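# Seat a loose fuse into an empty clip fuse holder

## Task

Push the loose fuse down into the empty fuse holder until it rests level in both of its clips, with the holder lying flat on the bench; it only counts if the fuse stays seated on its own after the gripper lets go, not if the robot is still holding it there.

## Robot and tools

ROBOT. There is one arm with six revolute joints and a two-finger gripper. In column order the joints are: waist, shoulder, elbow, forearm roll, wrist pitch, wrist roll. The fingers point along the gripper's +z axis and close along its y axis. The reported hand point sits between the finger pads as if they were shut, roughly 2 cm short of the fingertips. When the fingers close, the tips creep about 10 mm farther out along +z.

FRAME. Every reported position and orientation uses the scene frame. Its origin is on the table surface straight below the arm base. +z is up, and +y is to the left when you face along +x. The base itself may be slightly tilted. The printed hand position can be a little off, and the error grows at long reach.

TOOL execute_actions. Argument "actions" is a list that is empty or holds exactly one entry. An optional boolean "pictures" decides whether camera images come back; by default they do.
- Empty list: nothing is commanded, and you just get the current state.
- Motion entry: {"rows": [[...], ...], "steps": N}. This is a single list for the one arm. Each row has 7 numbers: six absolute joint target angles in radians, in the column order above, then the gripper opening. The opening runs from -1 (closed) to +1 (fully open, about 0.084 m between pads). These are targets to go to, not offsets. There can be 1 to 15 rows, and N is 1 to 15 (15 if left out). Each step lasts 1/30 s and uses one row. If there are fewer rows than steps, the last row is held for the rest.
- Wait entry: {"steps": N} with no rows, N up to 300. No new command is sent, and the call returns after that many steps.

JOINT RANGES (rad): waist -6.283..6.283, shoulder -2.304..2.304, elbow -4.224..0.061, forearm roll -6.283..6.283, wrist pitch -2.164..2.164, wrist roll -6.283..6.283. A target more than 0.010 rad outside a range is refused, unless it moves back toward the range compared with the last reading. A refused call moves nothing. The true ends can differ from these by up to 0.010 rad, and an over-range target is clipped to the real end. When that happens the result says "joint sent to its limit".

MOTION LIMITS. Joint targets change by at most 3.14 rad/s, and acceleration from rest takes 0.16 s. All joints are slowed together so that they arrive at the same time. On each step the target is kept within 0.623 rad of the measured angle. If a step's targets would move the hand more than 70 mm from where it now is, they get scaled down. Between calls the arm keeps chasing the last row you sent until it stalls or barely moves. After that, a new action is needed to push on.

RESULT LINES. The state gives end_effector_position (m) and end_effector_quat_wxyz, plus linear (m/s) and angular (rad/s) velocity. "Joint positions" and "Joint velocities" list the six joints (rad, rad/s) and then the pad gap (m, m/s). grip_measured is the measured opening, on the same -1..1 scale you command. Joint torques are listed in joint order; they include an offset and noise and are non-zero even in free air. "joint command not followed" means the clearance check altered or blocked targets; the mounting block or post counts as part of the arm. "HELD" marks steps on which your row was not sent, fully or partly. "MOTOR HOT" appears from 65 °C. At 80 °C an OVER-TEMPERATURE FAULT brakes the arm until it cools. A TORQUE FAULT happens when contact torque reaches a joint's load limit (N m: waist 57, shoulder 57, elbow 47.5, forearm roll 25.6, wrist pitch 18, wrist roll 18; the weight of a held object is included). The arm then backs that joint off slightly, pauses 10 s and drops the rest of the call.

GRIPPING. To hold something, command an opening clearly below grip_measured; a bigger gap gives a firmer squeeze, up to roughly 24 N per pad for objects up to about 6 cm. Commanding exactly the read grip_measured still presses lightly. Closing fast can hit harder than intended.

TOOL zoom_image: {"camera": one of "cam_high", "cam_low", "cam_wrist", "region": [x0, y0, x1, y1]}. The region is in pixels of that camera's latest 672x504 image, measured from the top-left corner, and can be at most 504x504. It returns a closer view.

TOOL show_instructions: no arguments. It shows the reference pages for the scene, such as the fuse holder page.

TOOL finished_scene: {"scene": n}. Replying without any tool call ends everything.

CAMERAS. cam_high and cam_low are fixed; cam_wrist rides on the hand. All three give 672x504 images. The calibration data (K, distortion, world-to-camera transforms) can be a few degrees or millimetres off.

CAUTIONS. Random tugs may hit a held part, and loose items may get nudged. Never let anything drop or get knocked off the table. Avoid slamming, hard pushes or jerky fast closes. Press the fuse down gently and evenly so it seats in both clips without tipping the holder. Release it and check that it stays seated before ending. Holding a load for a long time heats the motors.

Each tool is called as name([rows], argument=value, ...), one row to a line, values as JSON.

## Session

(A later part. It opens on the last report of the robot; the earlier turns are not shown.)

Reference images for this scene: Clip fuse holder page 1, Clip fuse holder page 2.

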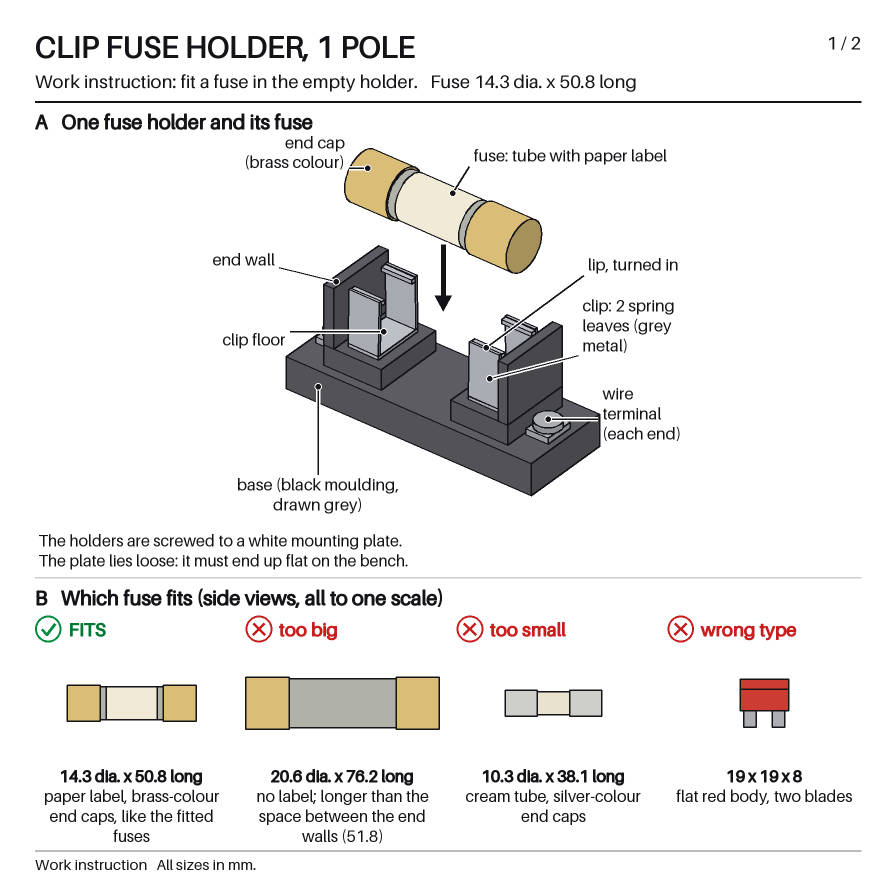

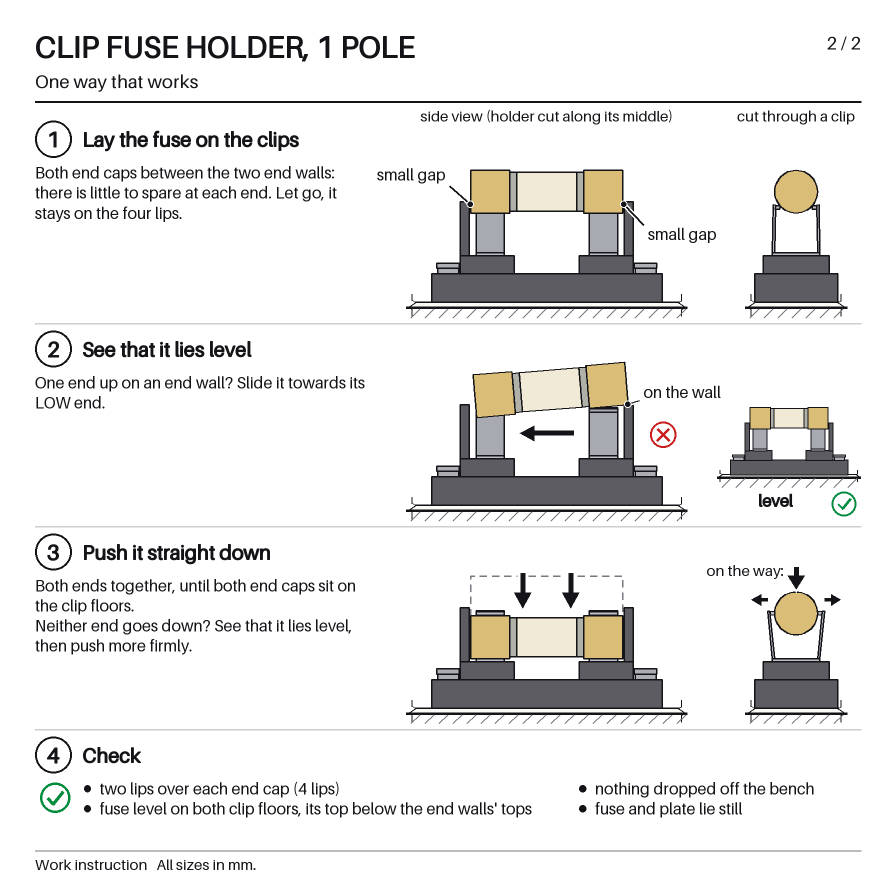

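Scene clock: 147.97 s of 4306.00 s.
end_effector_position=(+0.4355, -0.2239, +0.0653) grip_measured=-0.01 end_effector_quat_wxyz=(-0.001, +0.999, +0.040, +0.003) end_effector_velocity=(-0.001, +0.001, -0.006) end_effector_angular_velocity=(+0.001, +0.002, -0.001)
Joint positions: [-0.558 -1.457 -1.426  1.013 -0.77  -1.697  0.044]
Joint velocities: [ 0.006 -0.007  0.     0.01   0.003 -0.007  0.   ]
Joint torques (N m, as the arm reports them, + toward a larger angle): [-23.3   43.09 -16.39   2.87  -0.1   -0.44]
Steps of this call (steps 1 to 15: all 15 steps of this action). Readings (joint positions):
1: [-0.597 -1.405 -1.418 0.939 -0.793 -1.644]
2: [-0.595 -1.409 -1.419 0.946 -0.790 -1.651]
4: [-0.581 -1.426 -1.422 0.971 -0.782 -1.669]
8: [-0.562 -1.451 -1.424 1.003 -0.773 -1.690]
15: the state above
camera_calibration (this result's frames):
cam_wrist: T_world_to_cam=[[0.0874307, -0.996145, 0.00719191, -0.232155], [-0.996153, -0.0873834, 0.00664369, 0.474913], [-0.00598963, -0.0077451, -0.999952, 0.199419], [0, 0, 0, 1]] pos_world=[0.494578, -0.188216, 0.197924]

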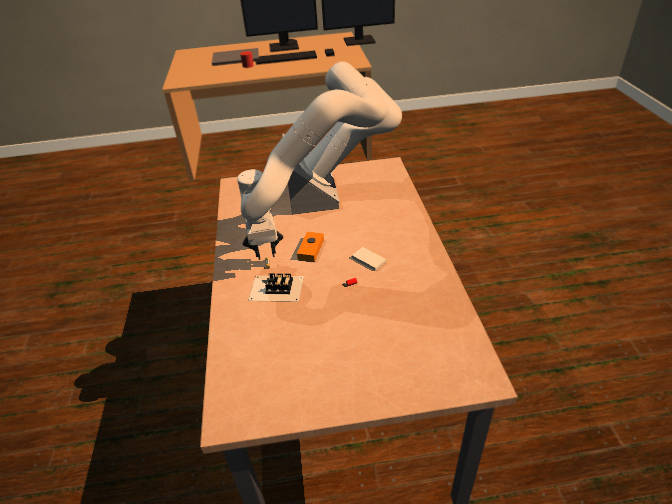

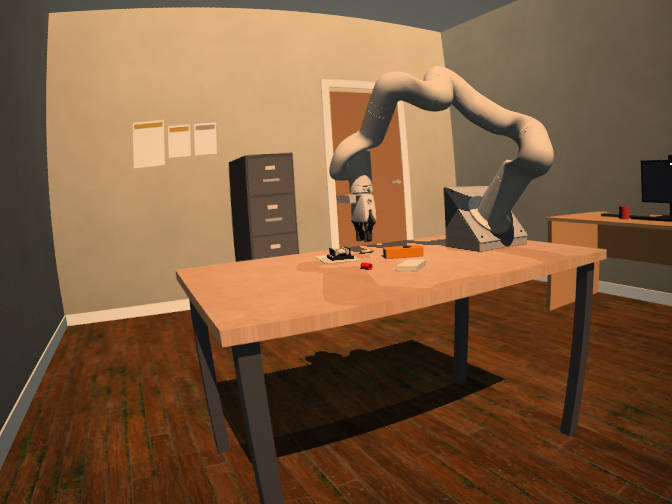

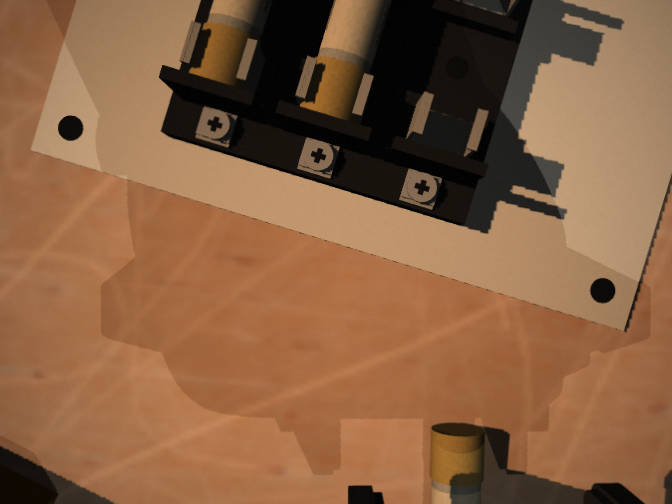

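execute_actions([
  {"rows":[[-0.5735,-1.4565,-1.402,1.0185,-0.759,-1.726,0.0],[-0.5735,-1.4565,-1.402,1.0185,-0.759,-1.726,0.0],[-0.5735,-1.4565,-1.402,1.0185,-0.759,-1.726,0.0],[-0.5735,-1.4565,-1.402,1.0185,-0.759,-1.726,0.0],[-0.5735,-1.4565,-1.402,1.0185,-0.759,-1.726,0.0],[-0.5343,-1.507,-1.4158,1.091,-0.740,-1.772,0.0]]},
], pictures=false)

execute_actions([
  {"rows":[[-0.5343,-1.507,-1.4158,1.091,-0.740,-1.772,0.0]],"steps":8},
])

Scene clock: 174.30 s of 4306.00 s.
end_effector_position=(+0.4213, -0.2265, +0.0319) grip_measured=-0.01 end_effector_quat_wxyz=(-0.000, +0.999, +0.039, +0.002) end_effector_velocity=(+0.006, -0.004, -0.017) end_effector_angular_velocity=(-0.017, -0.014, +0.008)
Joint positions: [-0.537 -1.504 -1.415  1.085 -0.742 -1.768  0.044]
Joint velocities: [ 0.023 -0.028 -0.018  0.058  0.018 -0.041 -0.   ]
Joint torques (N m, as the arm reports them, + toward a larger angle): [-24.56  43.51 -15.57   3.    -0.1   -0.48]
Steps of this call (steps 1 to 15: the robot went on to your last target; steps 16 to 90: nothing new was sent; then 22.83 s passed at rest; steps 91 to 105: all 15 steps of this action). Readings (joint positions):
91: [-0.557 -1.458 -1.426 1.014 -0.770 -1.698]
92: [-0.559 -1.458 -1.423 1.015 -0.769 -1.702]
94: [-0.565 -1.457 -1.415 1.016 -0.765 -1.711]
98: [-0.563 -1.467 -1.410 1.035 -0.756 -1.733]
105: the state above

Scene clock: 174.57 s of 4306.00 s.
end_effector_position=(+0.4214, -0.2267, +0.0300) grip_measured=-0.01 end_effector_quat_wxyz=(+0.000, +0.999, +0.039, +0.002) end_effector_velocity=(-0.001, +0.000, -0.002) end_effector_angular_velocity=(+0.001, +0.001, -0.002)
Joint positions: [-0.535 -1.507 -1.416  1.091 -0.74  -1.772  0.044]
Joint velocities: [ 0.002 -0.004 -0.     0.004  0.001 -0.002  0.   ]
Joint torques (N m, as the arm reports them, + toward a larger angle): [-22.87  42.77 -15.05   3.09  -0.09  -0.54]
Steps of this call (steps 1 to 8: all 8 steps of this action). Readings (joint positions):
1: [-0.536 -1.504 -1.415 1.087 -0.741 -1.769]
2: [-0.536 -1.505 -1.416 1.088 -0.741 -1.770]
4: [-0.535 -1.506 -1.416 1.090 -0.740 -1.771]
8: the state above
camera_calibration (this result's frames):
cam_wrist: T_world_to_cam=[[0.0860755, -0.996251, 0.00870337, -0.232945], [-0.996263, -0.0860078, 0.00787089, 0.461208], [-0.00709282, -0.00934834, -0.999931, 0.164156], [0, 0, 0, 1]] pos_world=[0.4807, -0.19087, 0.162542]

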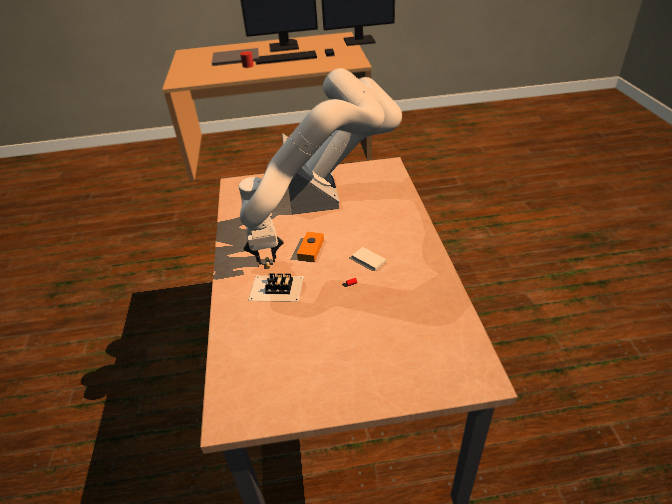

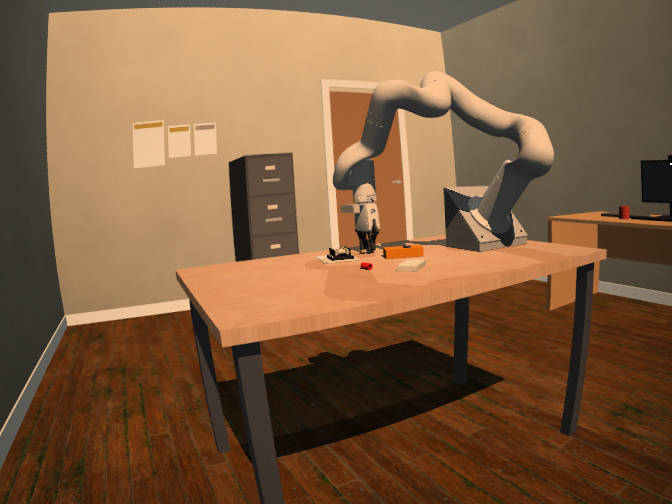

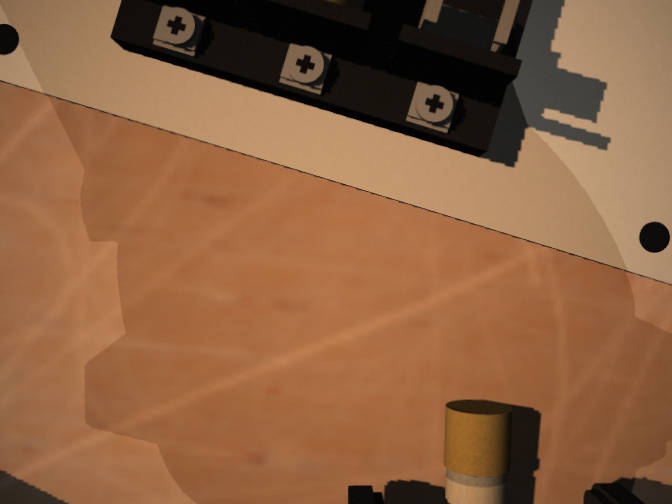

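execute_actions([
  {"rows":[[-0.5302,-1.5074,-1.4218,1.090,-0.7429,-1.765,0.0],[-0.5302,-1.5074,-1.4218,1.090,-0.7429,-1.765,0.0],[-0.5302,-1.5074,-1.4218,1.090,-0.7429,-1.765,0.0],[-0.5302,-1.5074,-1.4218,1.090,-0.7429,-1.765,0.0],[-0.5302,-1.5074,-1.4218,1.090,-0.7429,-1.765,0.0],[-0.5302,-1.5074,-1.4218,1.090,-0.7429,-1.765,-0.3],[-0.5302,-1.5074,-1.4218,1.090,-0.7429,-1.765,-0.3],[-0.5302,-1.5074,-1.4218,1.090,-0.7429,-1.765,-0.55],[-0.5302,-1.5074,-1.4218,1.090,-0.7429,-1.765,-0.55],[-0.5302,-1.5074,-1.4218,1.090,-0.7429,-1.765,-0.55],[-0.5302,-1.5074,-1.4218,1.090,-0.7429,-1.765,-1]]},
])

Scene clock: 188.70 s of 4306.00 s.
end_effector_position=(+0.4244, -0.2261, +0.0298) grip_measured=-0.73 end_effector_quat_wxyz=(+0.000, +0.999, +0.039, +0.002) end_effector_velocity=(+0.000, +0.000, +0.000) end_effector_angular_velocity=(+0.001, +0.000, +0.002)
Joint positions: [-0.53  -1.507 -1.422  1.09  -0.743 -1.765  0.012]
Joint velocities: [ 0.    -0.    -0.001 -0.001 -0.001 -0.    -0.   ]
Joint torques (N m, as the arm reports them, + toward a larger angle): [-21.83  42.22 -15.81   3.08  -0.2   -0.43]
Steps of this call (steps 1 to 15: the robot went on to your last target; steps 16 to 90: nothing new was sent; then 10.63 s passed at rest; steps 91 to 105: all 15 steps of this action). Readings (joint positions):
91: [-0.534 -1.507 -1.416 1.091 -0.740 -1.772]
92: [-0.534 -1.507 -1.417 1.091 -0.740 -1.771]
94: [-0.532 -1.507 -1.419 1.091 -0.741 -1.769]
98: [-0.531 -1.507 -1.421 1.090 -0.742 -1.766]
105: the state above
camera_calibration (this result's frames):
cam_wrist: T_world_to_cam=[[0.0858941, -0.996267, 0.00859142, -0.2325], [-0.996278, -0.0858262, 0.00798247, 0.4643], [-0.0072153, -0.00924509, -0.999931, 0.163996], [0, 0, 0, 1]] pos_world=[0.483726, -0.190267, 0.162276]

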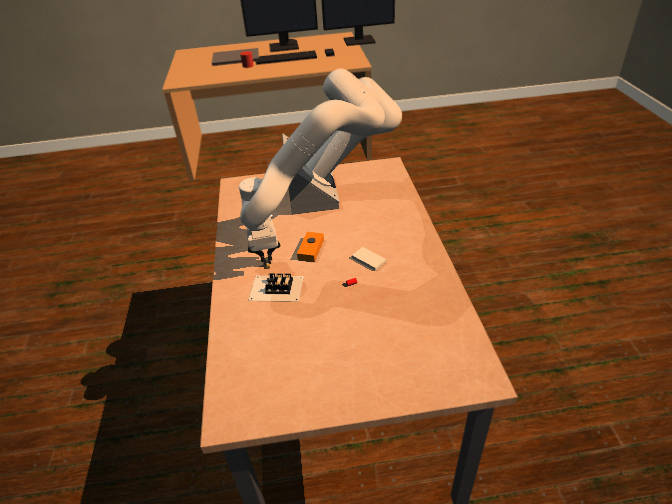

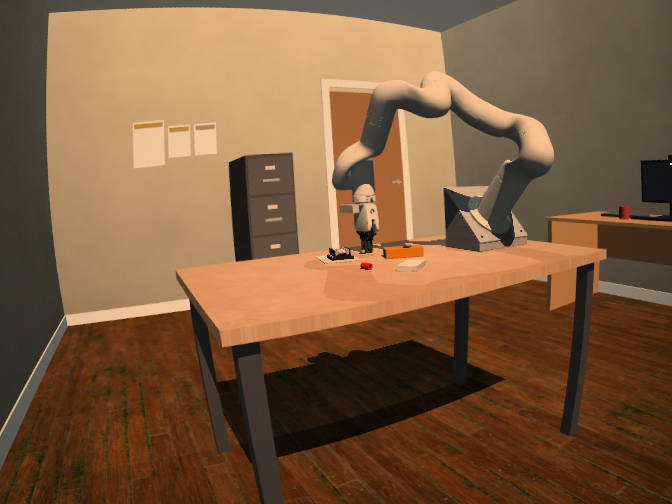

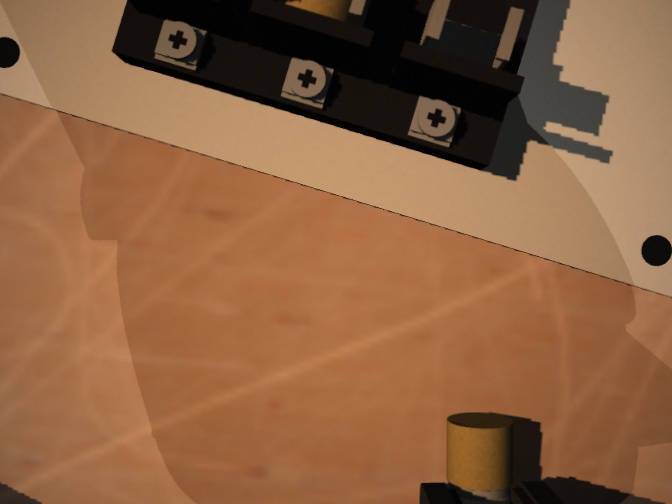

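execute_actions([
  {"rows":[[-0.61,-1.40,-1.41,0.94,-0.785,-1.66,-1]],"steps":13},
], pictures=false)

execute_actions([
  {"rows":[[-0.50,-1.49,-1.70,0.91,-0.885,-1.2,-1]]},
], pictures=false)

execute_actions([
  {"rows":[[-0.4576,-1.529,-1.7248,0.9358,-0.891,-1.139,-1]]},
])

zoom_image(camera="cam_wrist", region=[370, 320, 610, 504])

Scene clock: 201.27 s of 4306.00 s.
end_effector_position=(+0.4331, -0.2278, +0.1042) grip_measured=-0.73 end_effector_quat_wxyz=(+0.003, +0.999, +0.041, +0.007) end_effector_velocity=(-0.005, +0.001, +0.019) end_effector_angular_velocity=(+0.005, +0.009, -0.007)
Joint positions: [-0.607 -1.404 -1.41   0.945 -0.784 -1.663  0.012]
Joint velocities: [-0.023  0.028  0.009 -0.051 -0.016  0.038 -0.   ]
Joint torques (N m, as the arm reports them, + toward a larger angle): [-21.87  41.73 -18.66   2.85  -0.08  -0.44]
Steps of this call (steps 1 to 15: the robot went on to your last target; steps 16 to 90: nothing new was sent; then 9.13 s passed at rest; steps 91 to 103: all 13 steps of this action). Readings (joint positions):
91: [-0.530 -1.507 -1.422 1.089 -0.743 -1.764]
92: [-0.533 -1.504 -1.421 1.083 -0.745 -1.760]
94: [-0.553 -1.477 -1.416 1.044 -0.756 -1.732]
98: [-0.596 -1.418 -1.415 0.969 -0.777 -1.681]
103: the state above

Scene clock: 201.77 s of 4306.00 s.
end_effector_position=(+0.5377, -0.2247, +0.1062) grip_measured=-0.73 end_effector_quat_wxyz=(+0.007, +0.997, -0.075, +0.013) end_effector_velocity=(+0.044, +0.006, -0.002) end_effector_angular_velocity=(+0.008, -0.002, -0.142)
Joint positions: [-0.505 -1.486 -1.687  0.912 -0.88  -1.222  0.012]
Joint velocities: [ 0.044 -0.047 -0.134 -0.017 -0.051  0.238 -0.   ]
Joint torques (N m, as the arm reports them, + toward a larger angle): [-29.79  43.07 -16.31   2.53  -0.02  -0.67]
Steps of this call (steps 1 to 15: all 15 steps of this action). Readings (joint positions):
1: [-0.608 -1.403 -1.410 0.943 -0.784 -1.662]
2: [-0.607 -1.404 -1.414 0.942 -0.786 -1.654]
4: [-0.595 -1.414 -1.446 0.938 -0.797 -1.602]
8: [-0.549 -1.450 -1.567 0.925 -0.838 -1.413]
15: the state above

Scene clock: 202.27 s of 4306.00 s.
end_effector_position=(+0.5464, -0.2151, +0.0757) grip_measured=-0.73 end_effector_quat_wxyz=(-0.001, +0.994, -0.108, +0.003) end_effector_velocity=(+0.000, +0.001, -0.004) end_effector_angular_velocity=(+0.003, +0.004, -0.007)
Joint positions: [-0.458 -1.528 -1.724  0.935 -0.891 -1.14   0.012]
Joint velocities: [ 0.006 -0.006 -0.005  0.002 -0.002  0.009 -0.   ]
Joint torques (N m, as the arm reports them, + toward a larger angle): [-27.41  43.36 -17.86   2.6    0.    -0.5 ]
Steps of this call (steps 1 to 15: all 15 steps of this action). Readings (joint positions):
1: [-0.503 -1.487 -1.691 0.911 -0.882 -1.215]
2: [-0.500 -1.491 -1.696 0.913 -0.883 -1.204]
4: [-0.484 -1.505 -1.708 0.922 -0.886 -1.179]
8: [-0.464 -1.524 -1.719 0.932 -0.890 -1.150]
15: the state above
camera_calibration (this result's frames):
cam_wrist: T_world_to_cam=[[-0.207527, -0.978208, 0.00644494, -0.0680145], [-0.978192, 0.207572, 0.00736031, 0.639723], [-0.0085377, -0.00477692, -0.999952, 0.212632], [0, 0, 0, 1]] pos_world=[0.613472, -0.198305, 0.208352]

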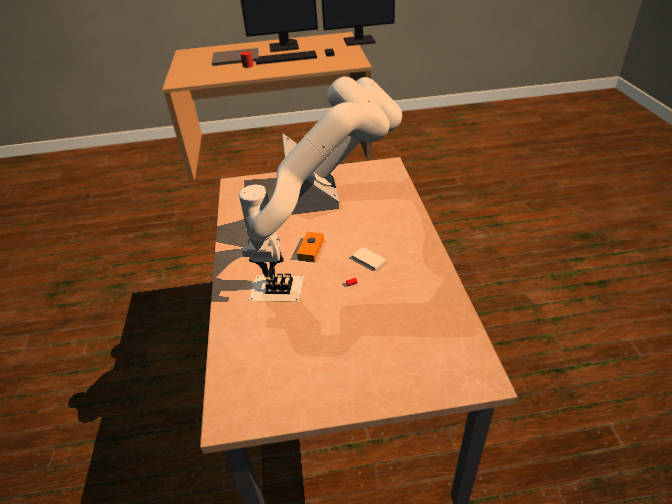

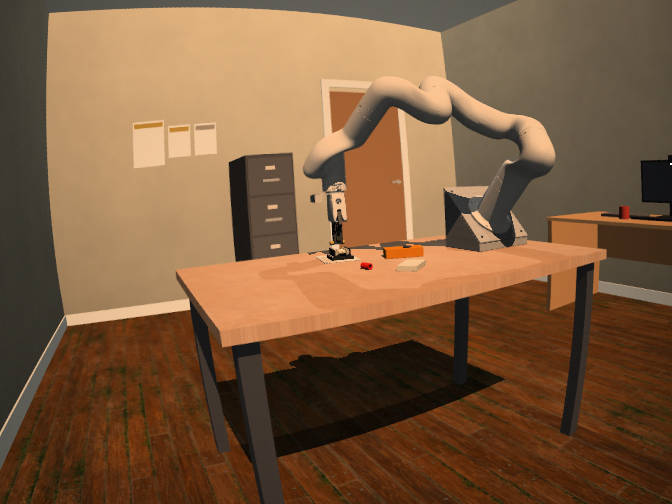

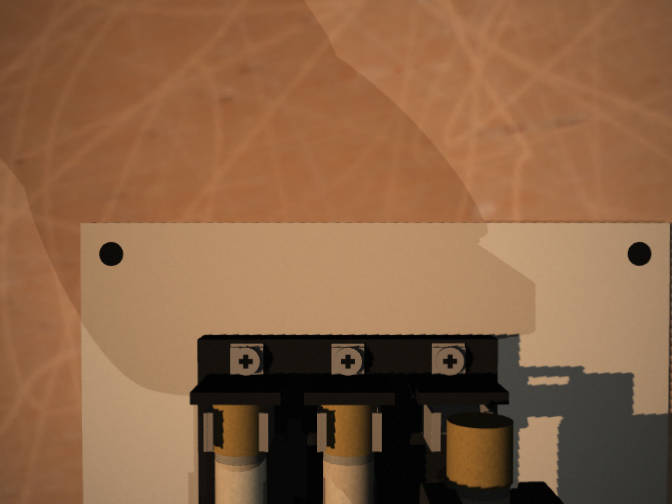

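Region (370, 320, 610, 504) of cam_wrist's 672x504 image, scaled by 2.100, with more detail than that image has; it fills the top 386 rows of this view, and the rest is white.

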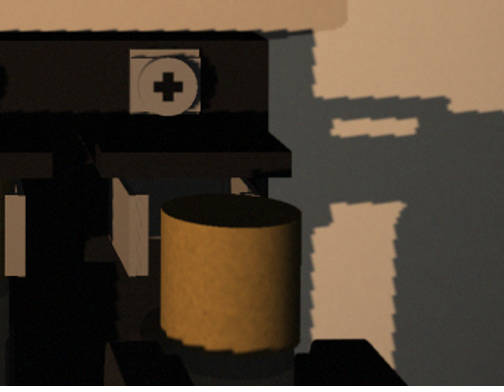

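execute_actions([
  {"rows":[[-0.4571,-1.5258,-1.7191,0.9368,-0.8897,-1.139,-1],[-0.4571,-1.5258,-1.7191,0.9368,-0.8897,-1.139,-1],[-0.4571,-1.5258,-1.7191,0.9368,-0.8897,-1.139,-1],[-0.4571,-1.5258,-1.7191,0.9368,-0.8897,-1.139,-1],[-0.4469,-1.5391,-1.7239,0.9517,-0.8833,-1.1465,-1]]},
])

zoom_image(camera="cam_wrist", region=[370, 320, 610, 504])

Scene clock: 221.03 s of 4306.00 s.
end_effector_position=(+0.5457, -0.2139, +0.0656) grip_measured=-0.73 end_effector_quat_wxyz=(-0.001, +0.994, -0.109, +0.002) end_effector_velocity=(+0.001, -0.001, -0.003) end_effector_angular_velocity=(-0.002, -0.004, -0.000)
Joint positions: [-0.447 -1.539 -1.724  0.951 -0.884 -1.146  0.012]
Joint velocities: [ 0.003 -0.005 -0.003  0.008  0.004 -0.004 -0.   ]
Joint torques (N m, as the arm reports them, + toward a larger angle): [-28.81  44.41 -17.47   2.6   -0.06  -0.31]
Steps of this call (steps 1 to 15: the robot went on to your last target; steps 16 to 90: nothing new was sent; then 15.27 s passed at rest; steps 91 to 105: all 15 steps of this action). Readings (joint positions):
91: [-0.458 -1.529 -1.725 0.936 -0.891 -1.139]
92: [-0.458 -1.529 -1.724 0.936 -0.891 -1.139]
94: [-0.457 -1.527 -1.722 0.936 -0.890 -1.139]
98: [-0.452 -1.532 -1.722 0.944 -0.887 -1.143]
105: the state above
camera_calibration (this result's frames):
cam_wrist: T_world_to_cam=[[-0.210062, -0.977669, 0.00616041, -0.0654256], [-0.977638, 0.210111, 0.00875472, 0.638984], [-0.00985358, -0.00418362, -0.999943, 0.203309], [0, 0, 0, 1]] pos_world=[0.612956, -0.197371, 0.198106]

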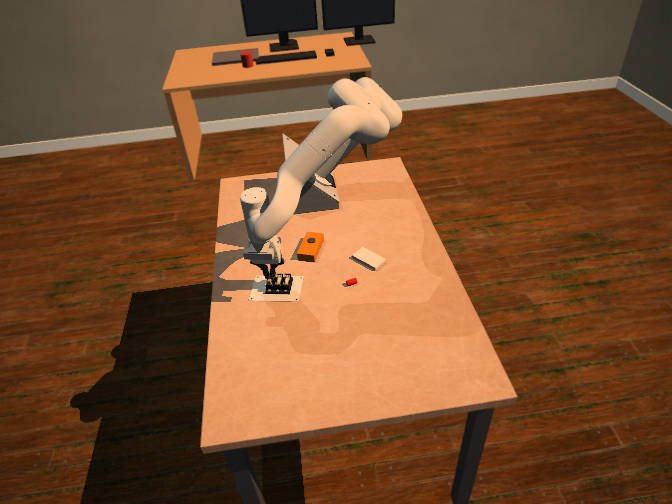

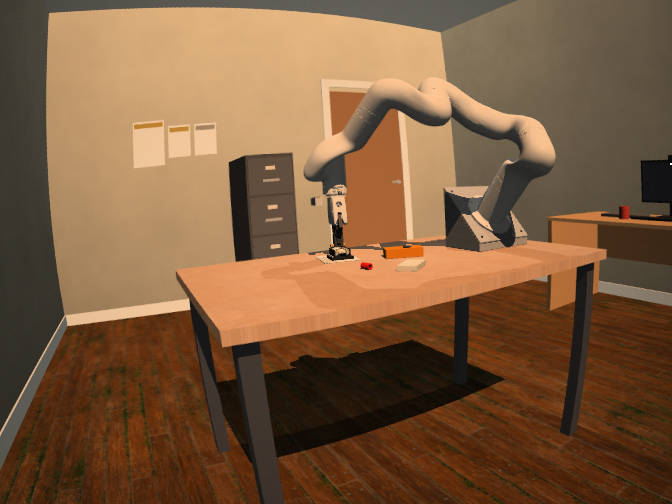

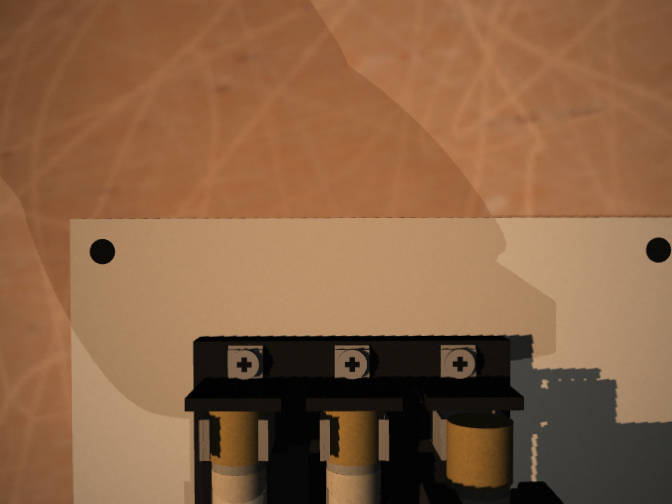

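Region (370, 320, 610, 504) of cam_wrist's 672x504 image, scaled by 2.100, with more detail than that image has; it fills the top 386 rows of this view, and the rest is white.

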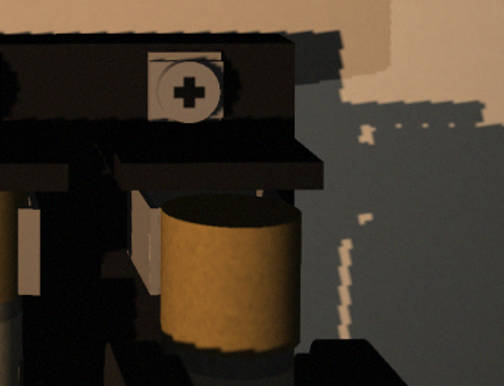

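execute_actions([
  {"rows":[[-0.4459,-1.5404,-1.7244,0.9532,-0.8827,-1.1473,-1],[-0.4449,-1.5418,-1.7249,0.9547,-0.882,-1.148,-1],[-0.4438,-1.5431,-1.7253,0.9562,-0.8814,-1.1488,-1],[-0.4428,-1.5444,-1.7258,0.9577,-0.8807,-1.1495,-1],[-0.4418,-1.5458,-1.7263,0.9592,-0.8801,-1.1503,-1],[-0.4408,-1.5471,-1.7268,0.9606,-0.8795,-1.151,-1],[-0.4398,-1.5484,-1.7273,0.9621,-0.8788,-1.1518,-1],[-0.4387,-1.5497,-1.7277,0.9636,-0.8782,-1.1525,-1],[-0.4377,-1.5511,-1.7282,0.9651,-0.8775,-1.1533,-1],[-0.4367,-1.5524,-1.7287,0.9666,-0.8769,-1.154,-1]]},
])

zoom_image(camera="cam_low", region=[310, 220, 370, 270])

zoom_image(camera="cam_high", region=[245, 250, 315, 305])

Scene clock: 231.63 s of 4306.00 s.
end_effector_position=(+0.5464, -0.2144, +0.0575) grip_measured=-0.71 end_effector_quat_wxyz=(-0.000, +0.994, -0.109, +0.003) end_effector_velocity=(+0.004, +0.000, -0.016) end_effector_angular_velocity=(-0.013, -0.002, +0.002)
Joint positions: [-0.439 -1.55  -1.729  0.964 -0.878 -1.153  0.013]
Joint velocities: [ 0.022 -0.018 -0.01   0.025  0.021 -0.007  0.002]
Joint torques (N m, as the arm reports them, + toward a larger angle): [ -7.81  31.32 -13.05   5.67  -0.44  -0.57]
Steps of this call (steps 1 to 15: the robot went on to your last target; steps 16 to 90: nothing new was sent; then 7.10 s passed at rest; steps 91 to 105: all 15 steps of this action). Readings (joint positions):
91: [-0.447 -1.539 -1.724 0.952 -0.883 -1.147]
92: [-0.447 -1.539 -1.724 0.952 -0.883 -1.147]
94: [-0.446 -1.540 -1.724 0.953 -0.883 -1.147]
98: [-0.443 -1.544 -1.726 0.958 -0.880 -1.150]
105: the state above
camera_calibration (this result's frames):
cam_wrist: T_world_to_cam=[[-0.209676, -0.977747, 0.00680765, -0.065974], [-0.977737, 0.209722, 0.00689515, 0.639879], [-0.00816943, -0.00521034, -0.999953, 0.19413], [0, 0, 0, 1]] pos_world=[0.613386, -0.197691, 0.190158]

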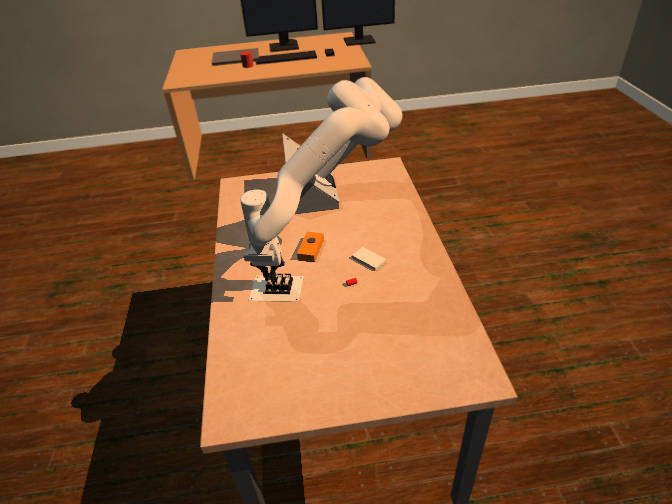

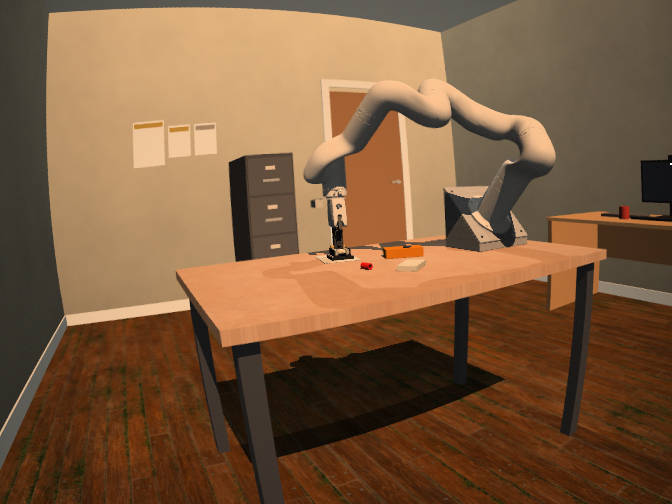

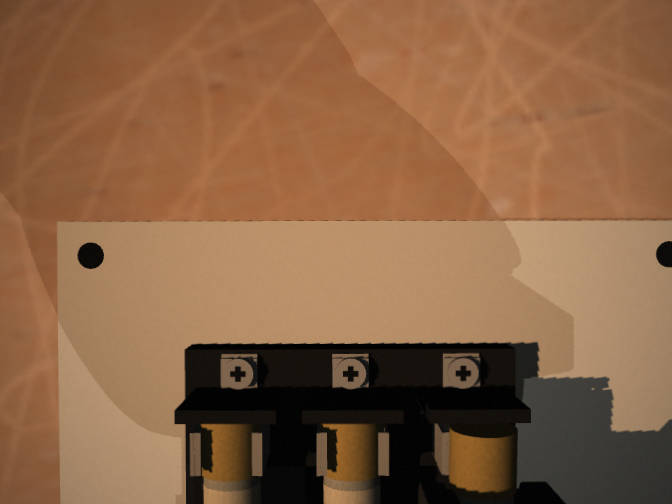

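Region (310, 220, 370, 270) of cam_low's 672x504 image, scaled by 8.400, with more detail than that image has.

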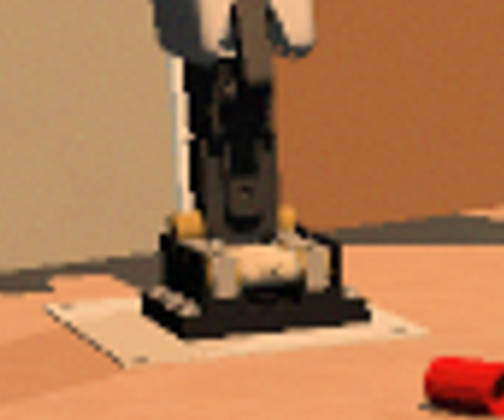

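Region (245, 250, 315, 305) of cam_high's 672x504 image, scaled by 7.200, with more detail than that image has; it fills the top 396 rows of this view, and the rest is white.

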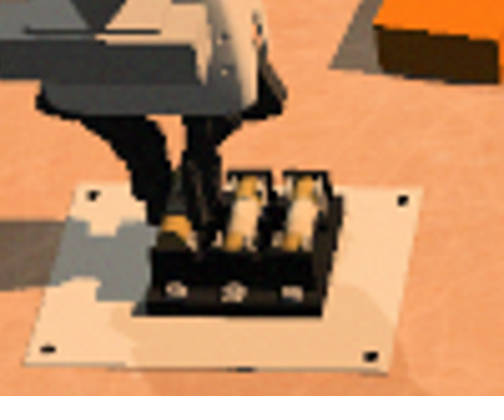

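execute_actions([
  {"rows":[[-0.4387,-1.5497,-1.7277,0.9636,-0.8782,-1.1525,-1],[-0.4387,-1.5497,-1.7277,0.9636,-0.8782,-1.1525,-0.6],[-0.4387,-1.5497,-1.7277,0.9636,-0.8782,-1.1525,-0.55],[-0.4387,-1.5497,-1.7277,0.9636,-0.8782,-1.1525,-0.55],[-0.4387,-1.5497,-1.7277,0.9636,-0.8782,-1.1525,-0.55],[-0.4387,-1.5497,-1.7277,0.9636,-0.8782,-1.1525,-0.55],[-0.4571,-1.5258,-1.7191,0.9368,-0.8897,-1.139,-0.55]]},
], pictures=false)

execute_actions([
  {"rows":[[-0.4571,-1.5258,-1.7191,0.9368,-0.8897,-1.139,-0.55],[-0.4571,-1.5258,-1.7191,0.9368,-0.8897,-1.139,-0.55],[-0.4571,-1.5258,-1.7191,0.9368,-0.8897,-1.139,-0.55],[-0.4571,-1.5258,-1.7191,0.9368,-0.8897,-1.139,-0.55],[-0.4571,-1.5258,-1.7191,0.9368,-0.8897,-1.139,-1]]},
])

zoom_image(camera="cam_low", region=[310, 220, 370, 270])

zoom_image(camera="cam_high", region=[245, 250, 315, 305])

Scene clock: 247.87 s of 4306.00 s.
end_effector_position=(+0.5450, -0.2135, +0.0727) grip_measured=-0.57 end_effector_quat_wxyz=(-0.001, +0.994, -0.110, +0.001) end_effector_velocity=(+0.001, -0.002, +0.020) end_effector_angular_velocity=(-0.008, -0.003, +0.001)
Joint positions: [-0.455 -1.529 -1.719  0.94  -0.889 -1.14   0.019]
Joint velocities: [-0.021  0.025  0.006 -0.029 -0.006  0.015  0.   ]
Joint torques (N m, as the arm reports them, + toward a larger angle): [-25.8   42.23 -17.1    2.71  -0.15  -0.56]
Steps of this call (steps 1 to 15: the robot went on to your last target; steps 16 to 90: nothing new was sent; then 12.73 s passed at rest; steps 91 to 105: all 15 steps of this action). Readings (joint positions):
91: [-0.437 -1.552 -1.729 0.967 -0.877 -1.154]
92: [-0.437 -1.552 -1.729 0.966 -0.877 -1.154]
94: [-0.437 -1.552 -1.728 0.966 -0.877 -1.153]
98: [-0.438 -1.549 -1.725 0.961 -0.883 -1.151]
105: the state above

Scene clock: 248.37 s of 4306.00 s.
end_effector_position=(+0.5455, -0.2138, +0.0750) grip_measured=-1.00 end_effector_quat_wxyz=(-0.001, +0.994, -0.109, +0.002) end_effector_velocity=(+0.000, -0.000, +0.001) end_effector_angular_velocity=(-0.001, -0.001, -0.000)
Joint positions: [-0.457 -1.526 -1.719  0.937 -0.89  -1.139  0.   ]
Joint velocities: [-0.001  0.001 -0.    -0.     0.     0.     0.   ]
Joint torques (N m, as the arm reports them, + toward a larger angle): [-28.31  42.   -17.47   3.44  -0.02  -0.27]
Steps of this call (steps 1 to 15: all 15 steps of this action). Readings (joint positions):
1: [-0.455 -1.528 -1.719 0.939 -0.890 -1.140]
2: [-0.456 -1.527 -1.719 0.938 -0.890 -1.140]
4: [-0.456 -1.527 -1.719 0.937 -0.890 -1.139]
8: [-0.457 -1.526 -1.719 0.937 -0.890 -1.139]
15: the state above
camera_calibration (this result's frames):
cam_wrist: T_world_to_cam=[[-0.210066, -0.977667, 0.00630662, -0.0655008], [-0.977636, 0.210116, 0.00889466, 0.638639], [-0.0100211, -0.00429711, -0.999941, 0.212831], [0, 0, 0, 1]] pos_world=[0.61273, -0.197312, 0.207551]

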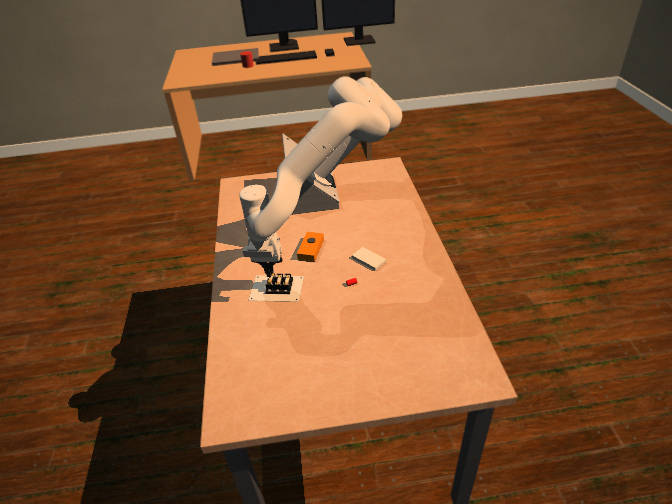

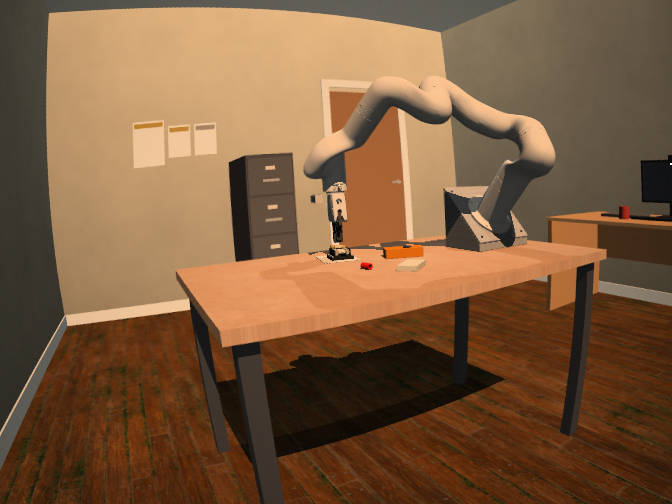

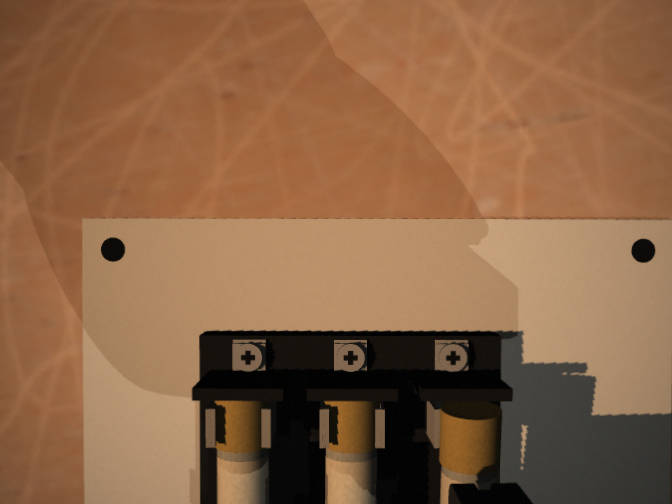

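Region (310, 220, 370, 270) of cam_low's 672x504 image, scaled by 8.400, with more detail than that image has.

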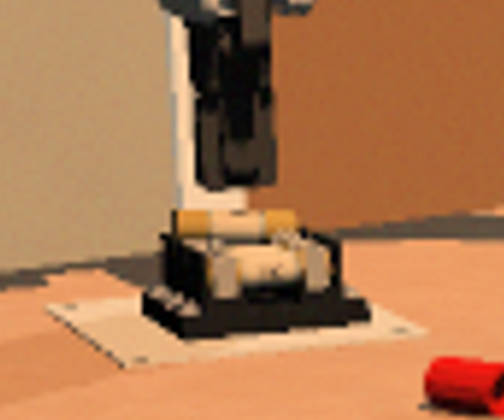

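Region (245, 250, 315, 305) of cam_high's 672x504 image, scaled by 7.200, with more detail than that image has; it fills the top 396 rows of this view, and the rest is white.

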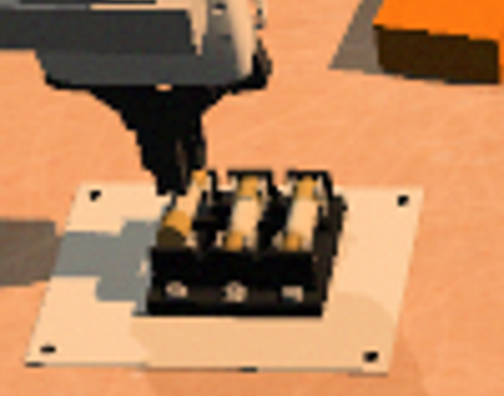

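execute_actions([
  {"rows":[[-0.452,-1.5324,-1.7215,0.9442,-0.8865,-1.1427,-1],[-0.4469,-1.5391,-1.7239,0.9517,-0.8833,-1.1465,-1],[-0.4459,-1.5404,-1.7244,0.9532,-0.8827,-1.1472,-1],[-0.4449,-1.5417,-1.7249,0.9547,-0.882,-1.148,-1],[-0.4439,-1.543,-1.7253,0.9562,-0.8814,-1.1487,-1],[-0.4428,-1.5444,-1.7258,0.9577,-0.8807,-1.1495,-1],[-0.4418,-1.5457,-1.7263,0.9592,-0.8801,-1.1502,-1],[-0.4408,-1.547,-1.7268,0.9606,-0.8795,-1.151,-1],[-0.4398,-1.5484,-1.7272,0.9621,-0.8788,-1.1517,-1],[-0.4387,-1.5497,-1.7277,0.9636,-0.8782,-1.1525,-1],[-0.4377,-1.551,-1.7282,0.9651,-0.8775,-1.1532,-1],[-0.4367,-1.5524,-1.7287,0.9666,-0.8769,-1.154,-1],[-0.4357,-1.5537,-1.7292,0.9681,-0.8762,-1.1547,-1],[-0.4347,-1.5551,-1.7297,0.9696,-0.8756,-1.1555,-1]],"steps":15},
])

Scene clock: 276.87 s of 4306.00 s.
end_effector_position=(+0.5467, -0.2142, +0.0579) grip_measured=-1.00 end_effector_quat_wxyz=(-0.000, +0.994, -0.109, +0.003) end_effector_velocity=(-0.013, +0.000, -0.064) end_effector_angular_velocity=(-0.005, +0.029, -0.019)
Joint positions: [-0.439 -1.549 -1.729  0.964 -0.878 -1.153  0.   ]
Joint velocities: [ 0.063 -0.073 -0.004  0.066  0.048 -0.022  0.   ]
Joint torques (N m, as the arm reports them, + toward a larger angle): [-22.    37.76 -11.9    2.74  -0.62  -0.46]
Steps of this call (steps 1 to 15: the robot went on to your last target; steps 16 to 90: nothing new was sent; then 25.00 s passed at rest; steps 91 to 105: all 15 steps of this action). Readings (joint positions):
91: [-0.457 -1.526 -1.719 0.937 -0.890 -1.139]
92: [-0.456 -1.527 -1.720 0.938 -0.889 -1.140]
94: [-0.453 -1.531 -1.721 0.943 -0.887 -1.142]
98: [-0.446 -1.540 -1.724 0.953 -0.883 -1.147]
105: the state above
camera_calibration (this result's frames):
cam_wrist: T_world_to_cam=[[-0.209495, -0.977786, 0.00684699, -0.0658584], [-0.977778, 0.20954, 0.00664492, 0.640114], [-0.00793203, -0.00530275, -0.999954, 0.194365], [0, 0, 0, 1]] pos_world=[0.613634, -0.197494, 0.190553]

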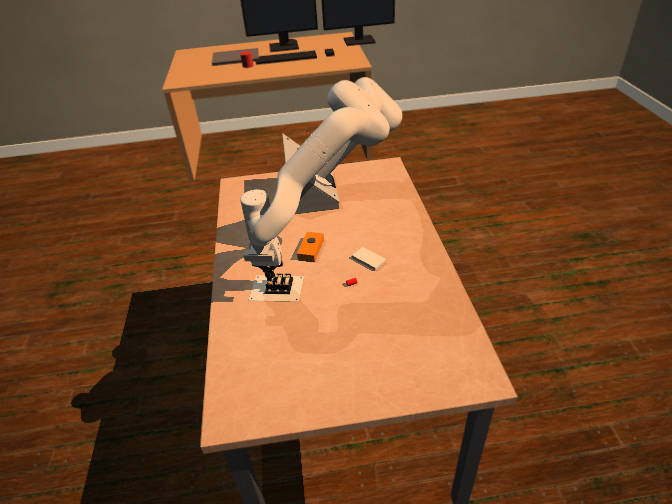

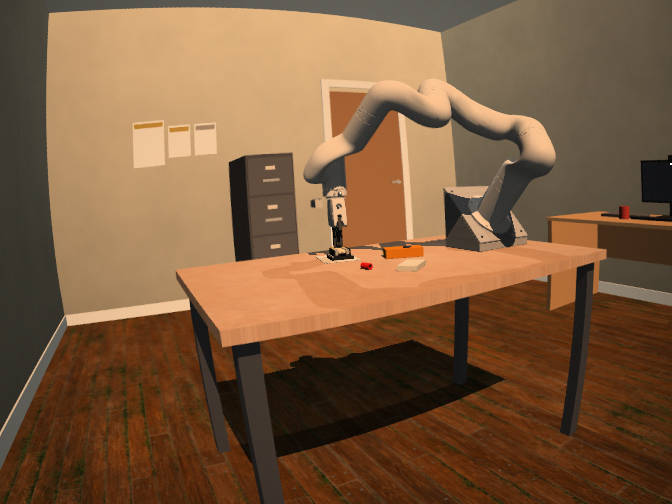

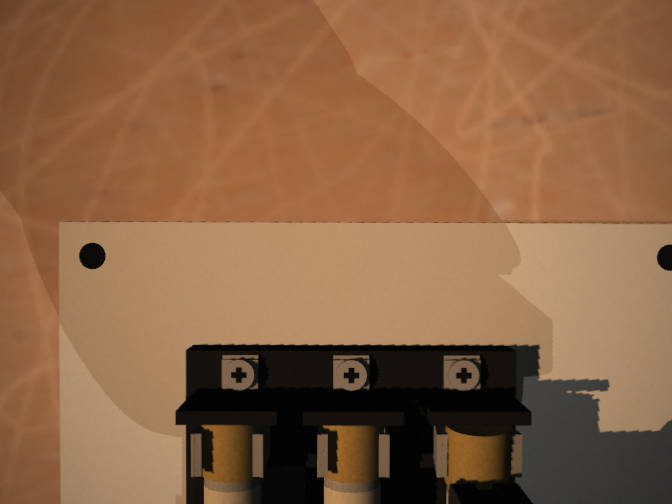

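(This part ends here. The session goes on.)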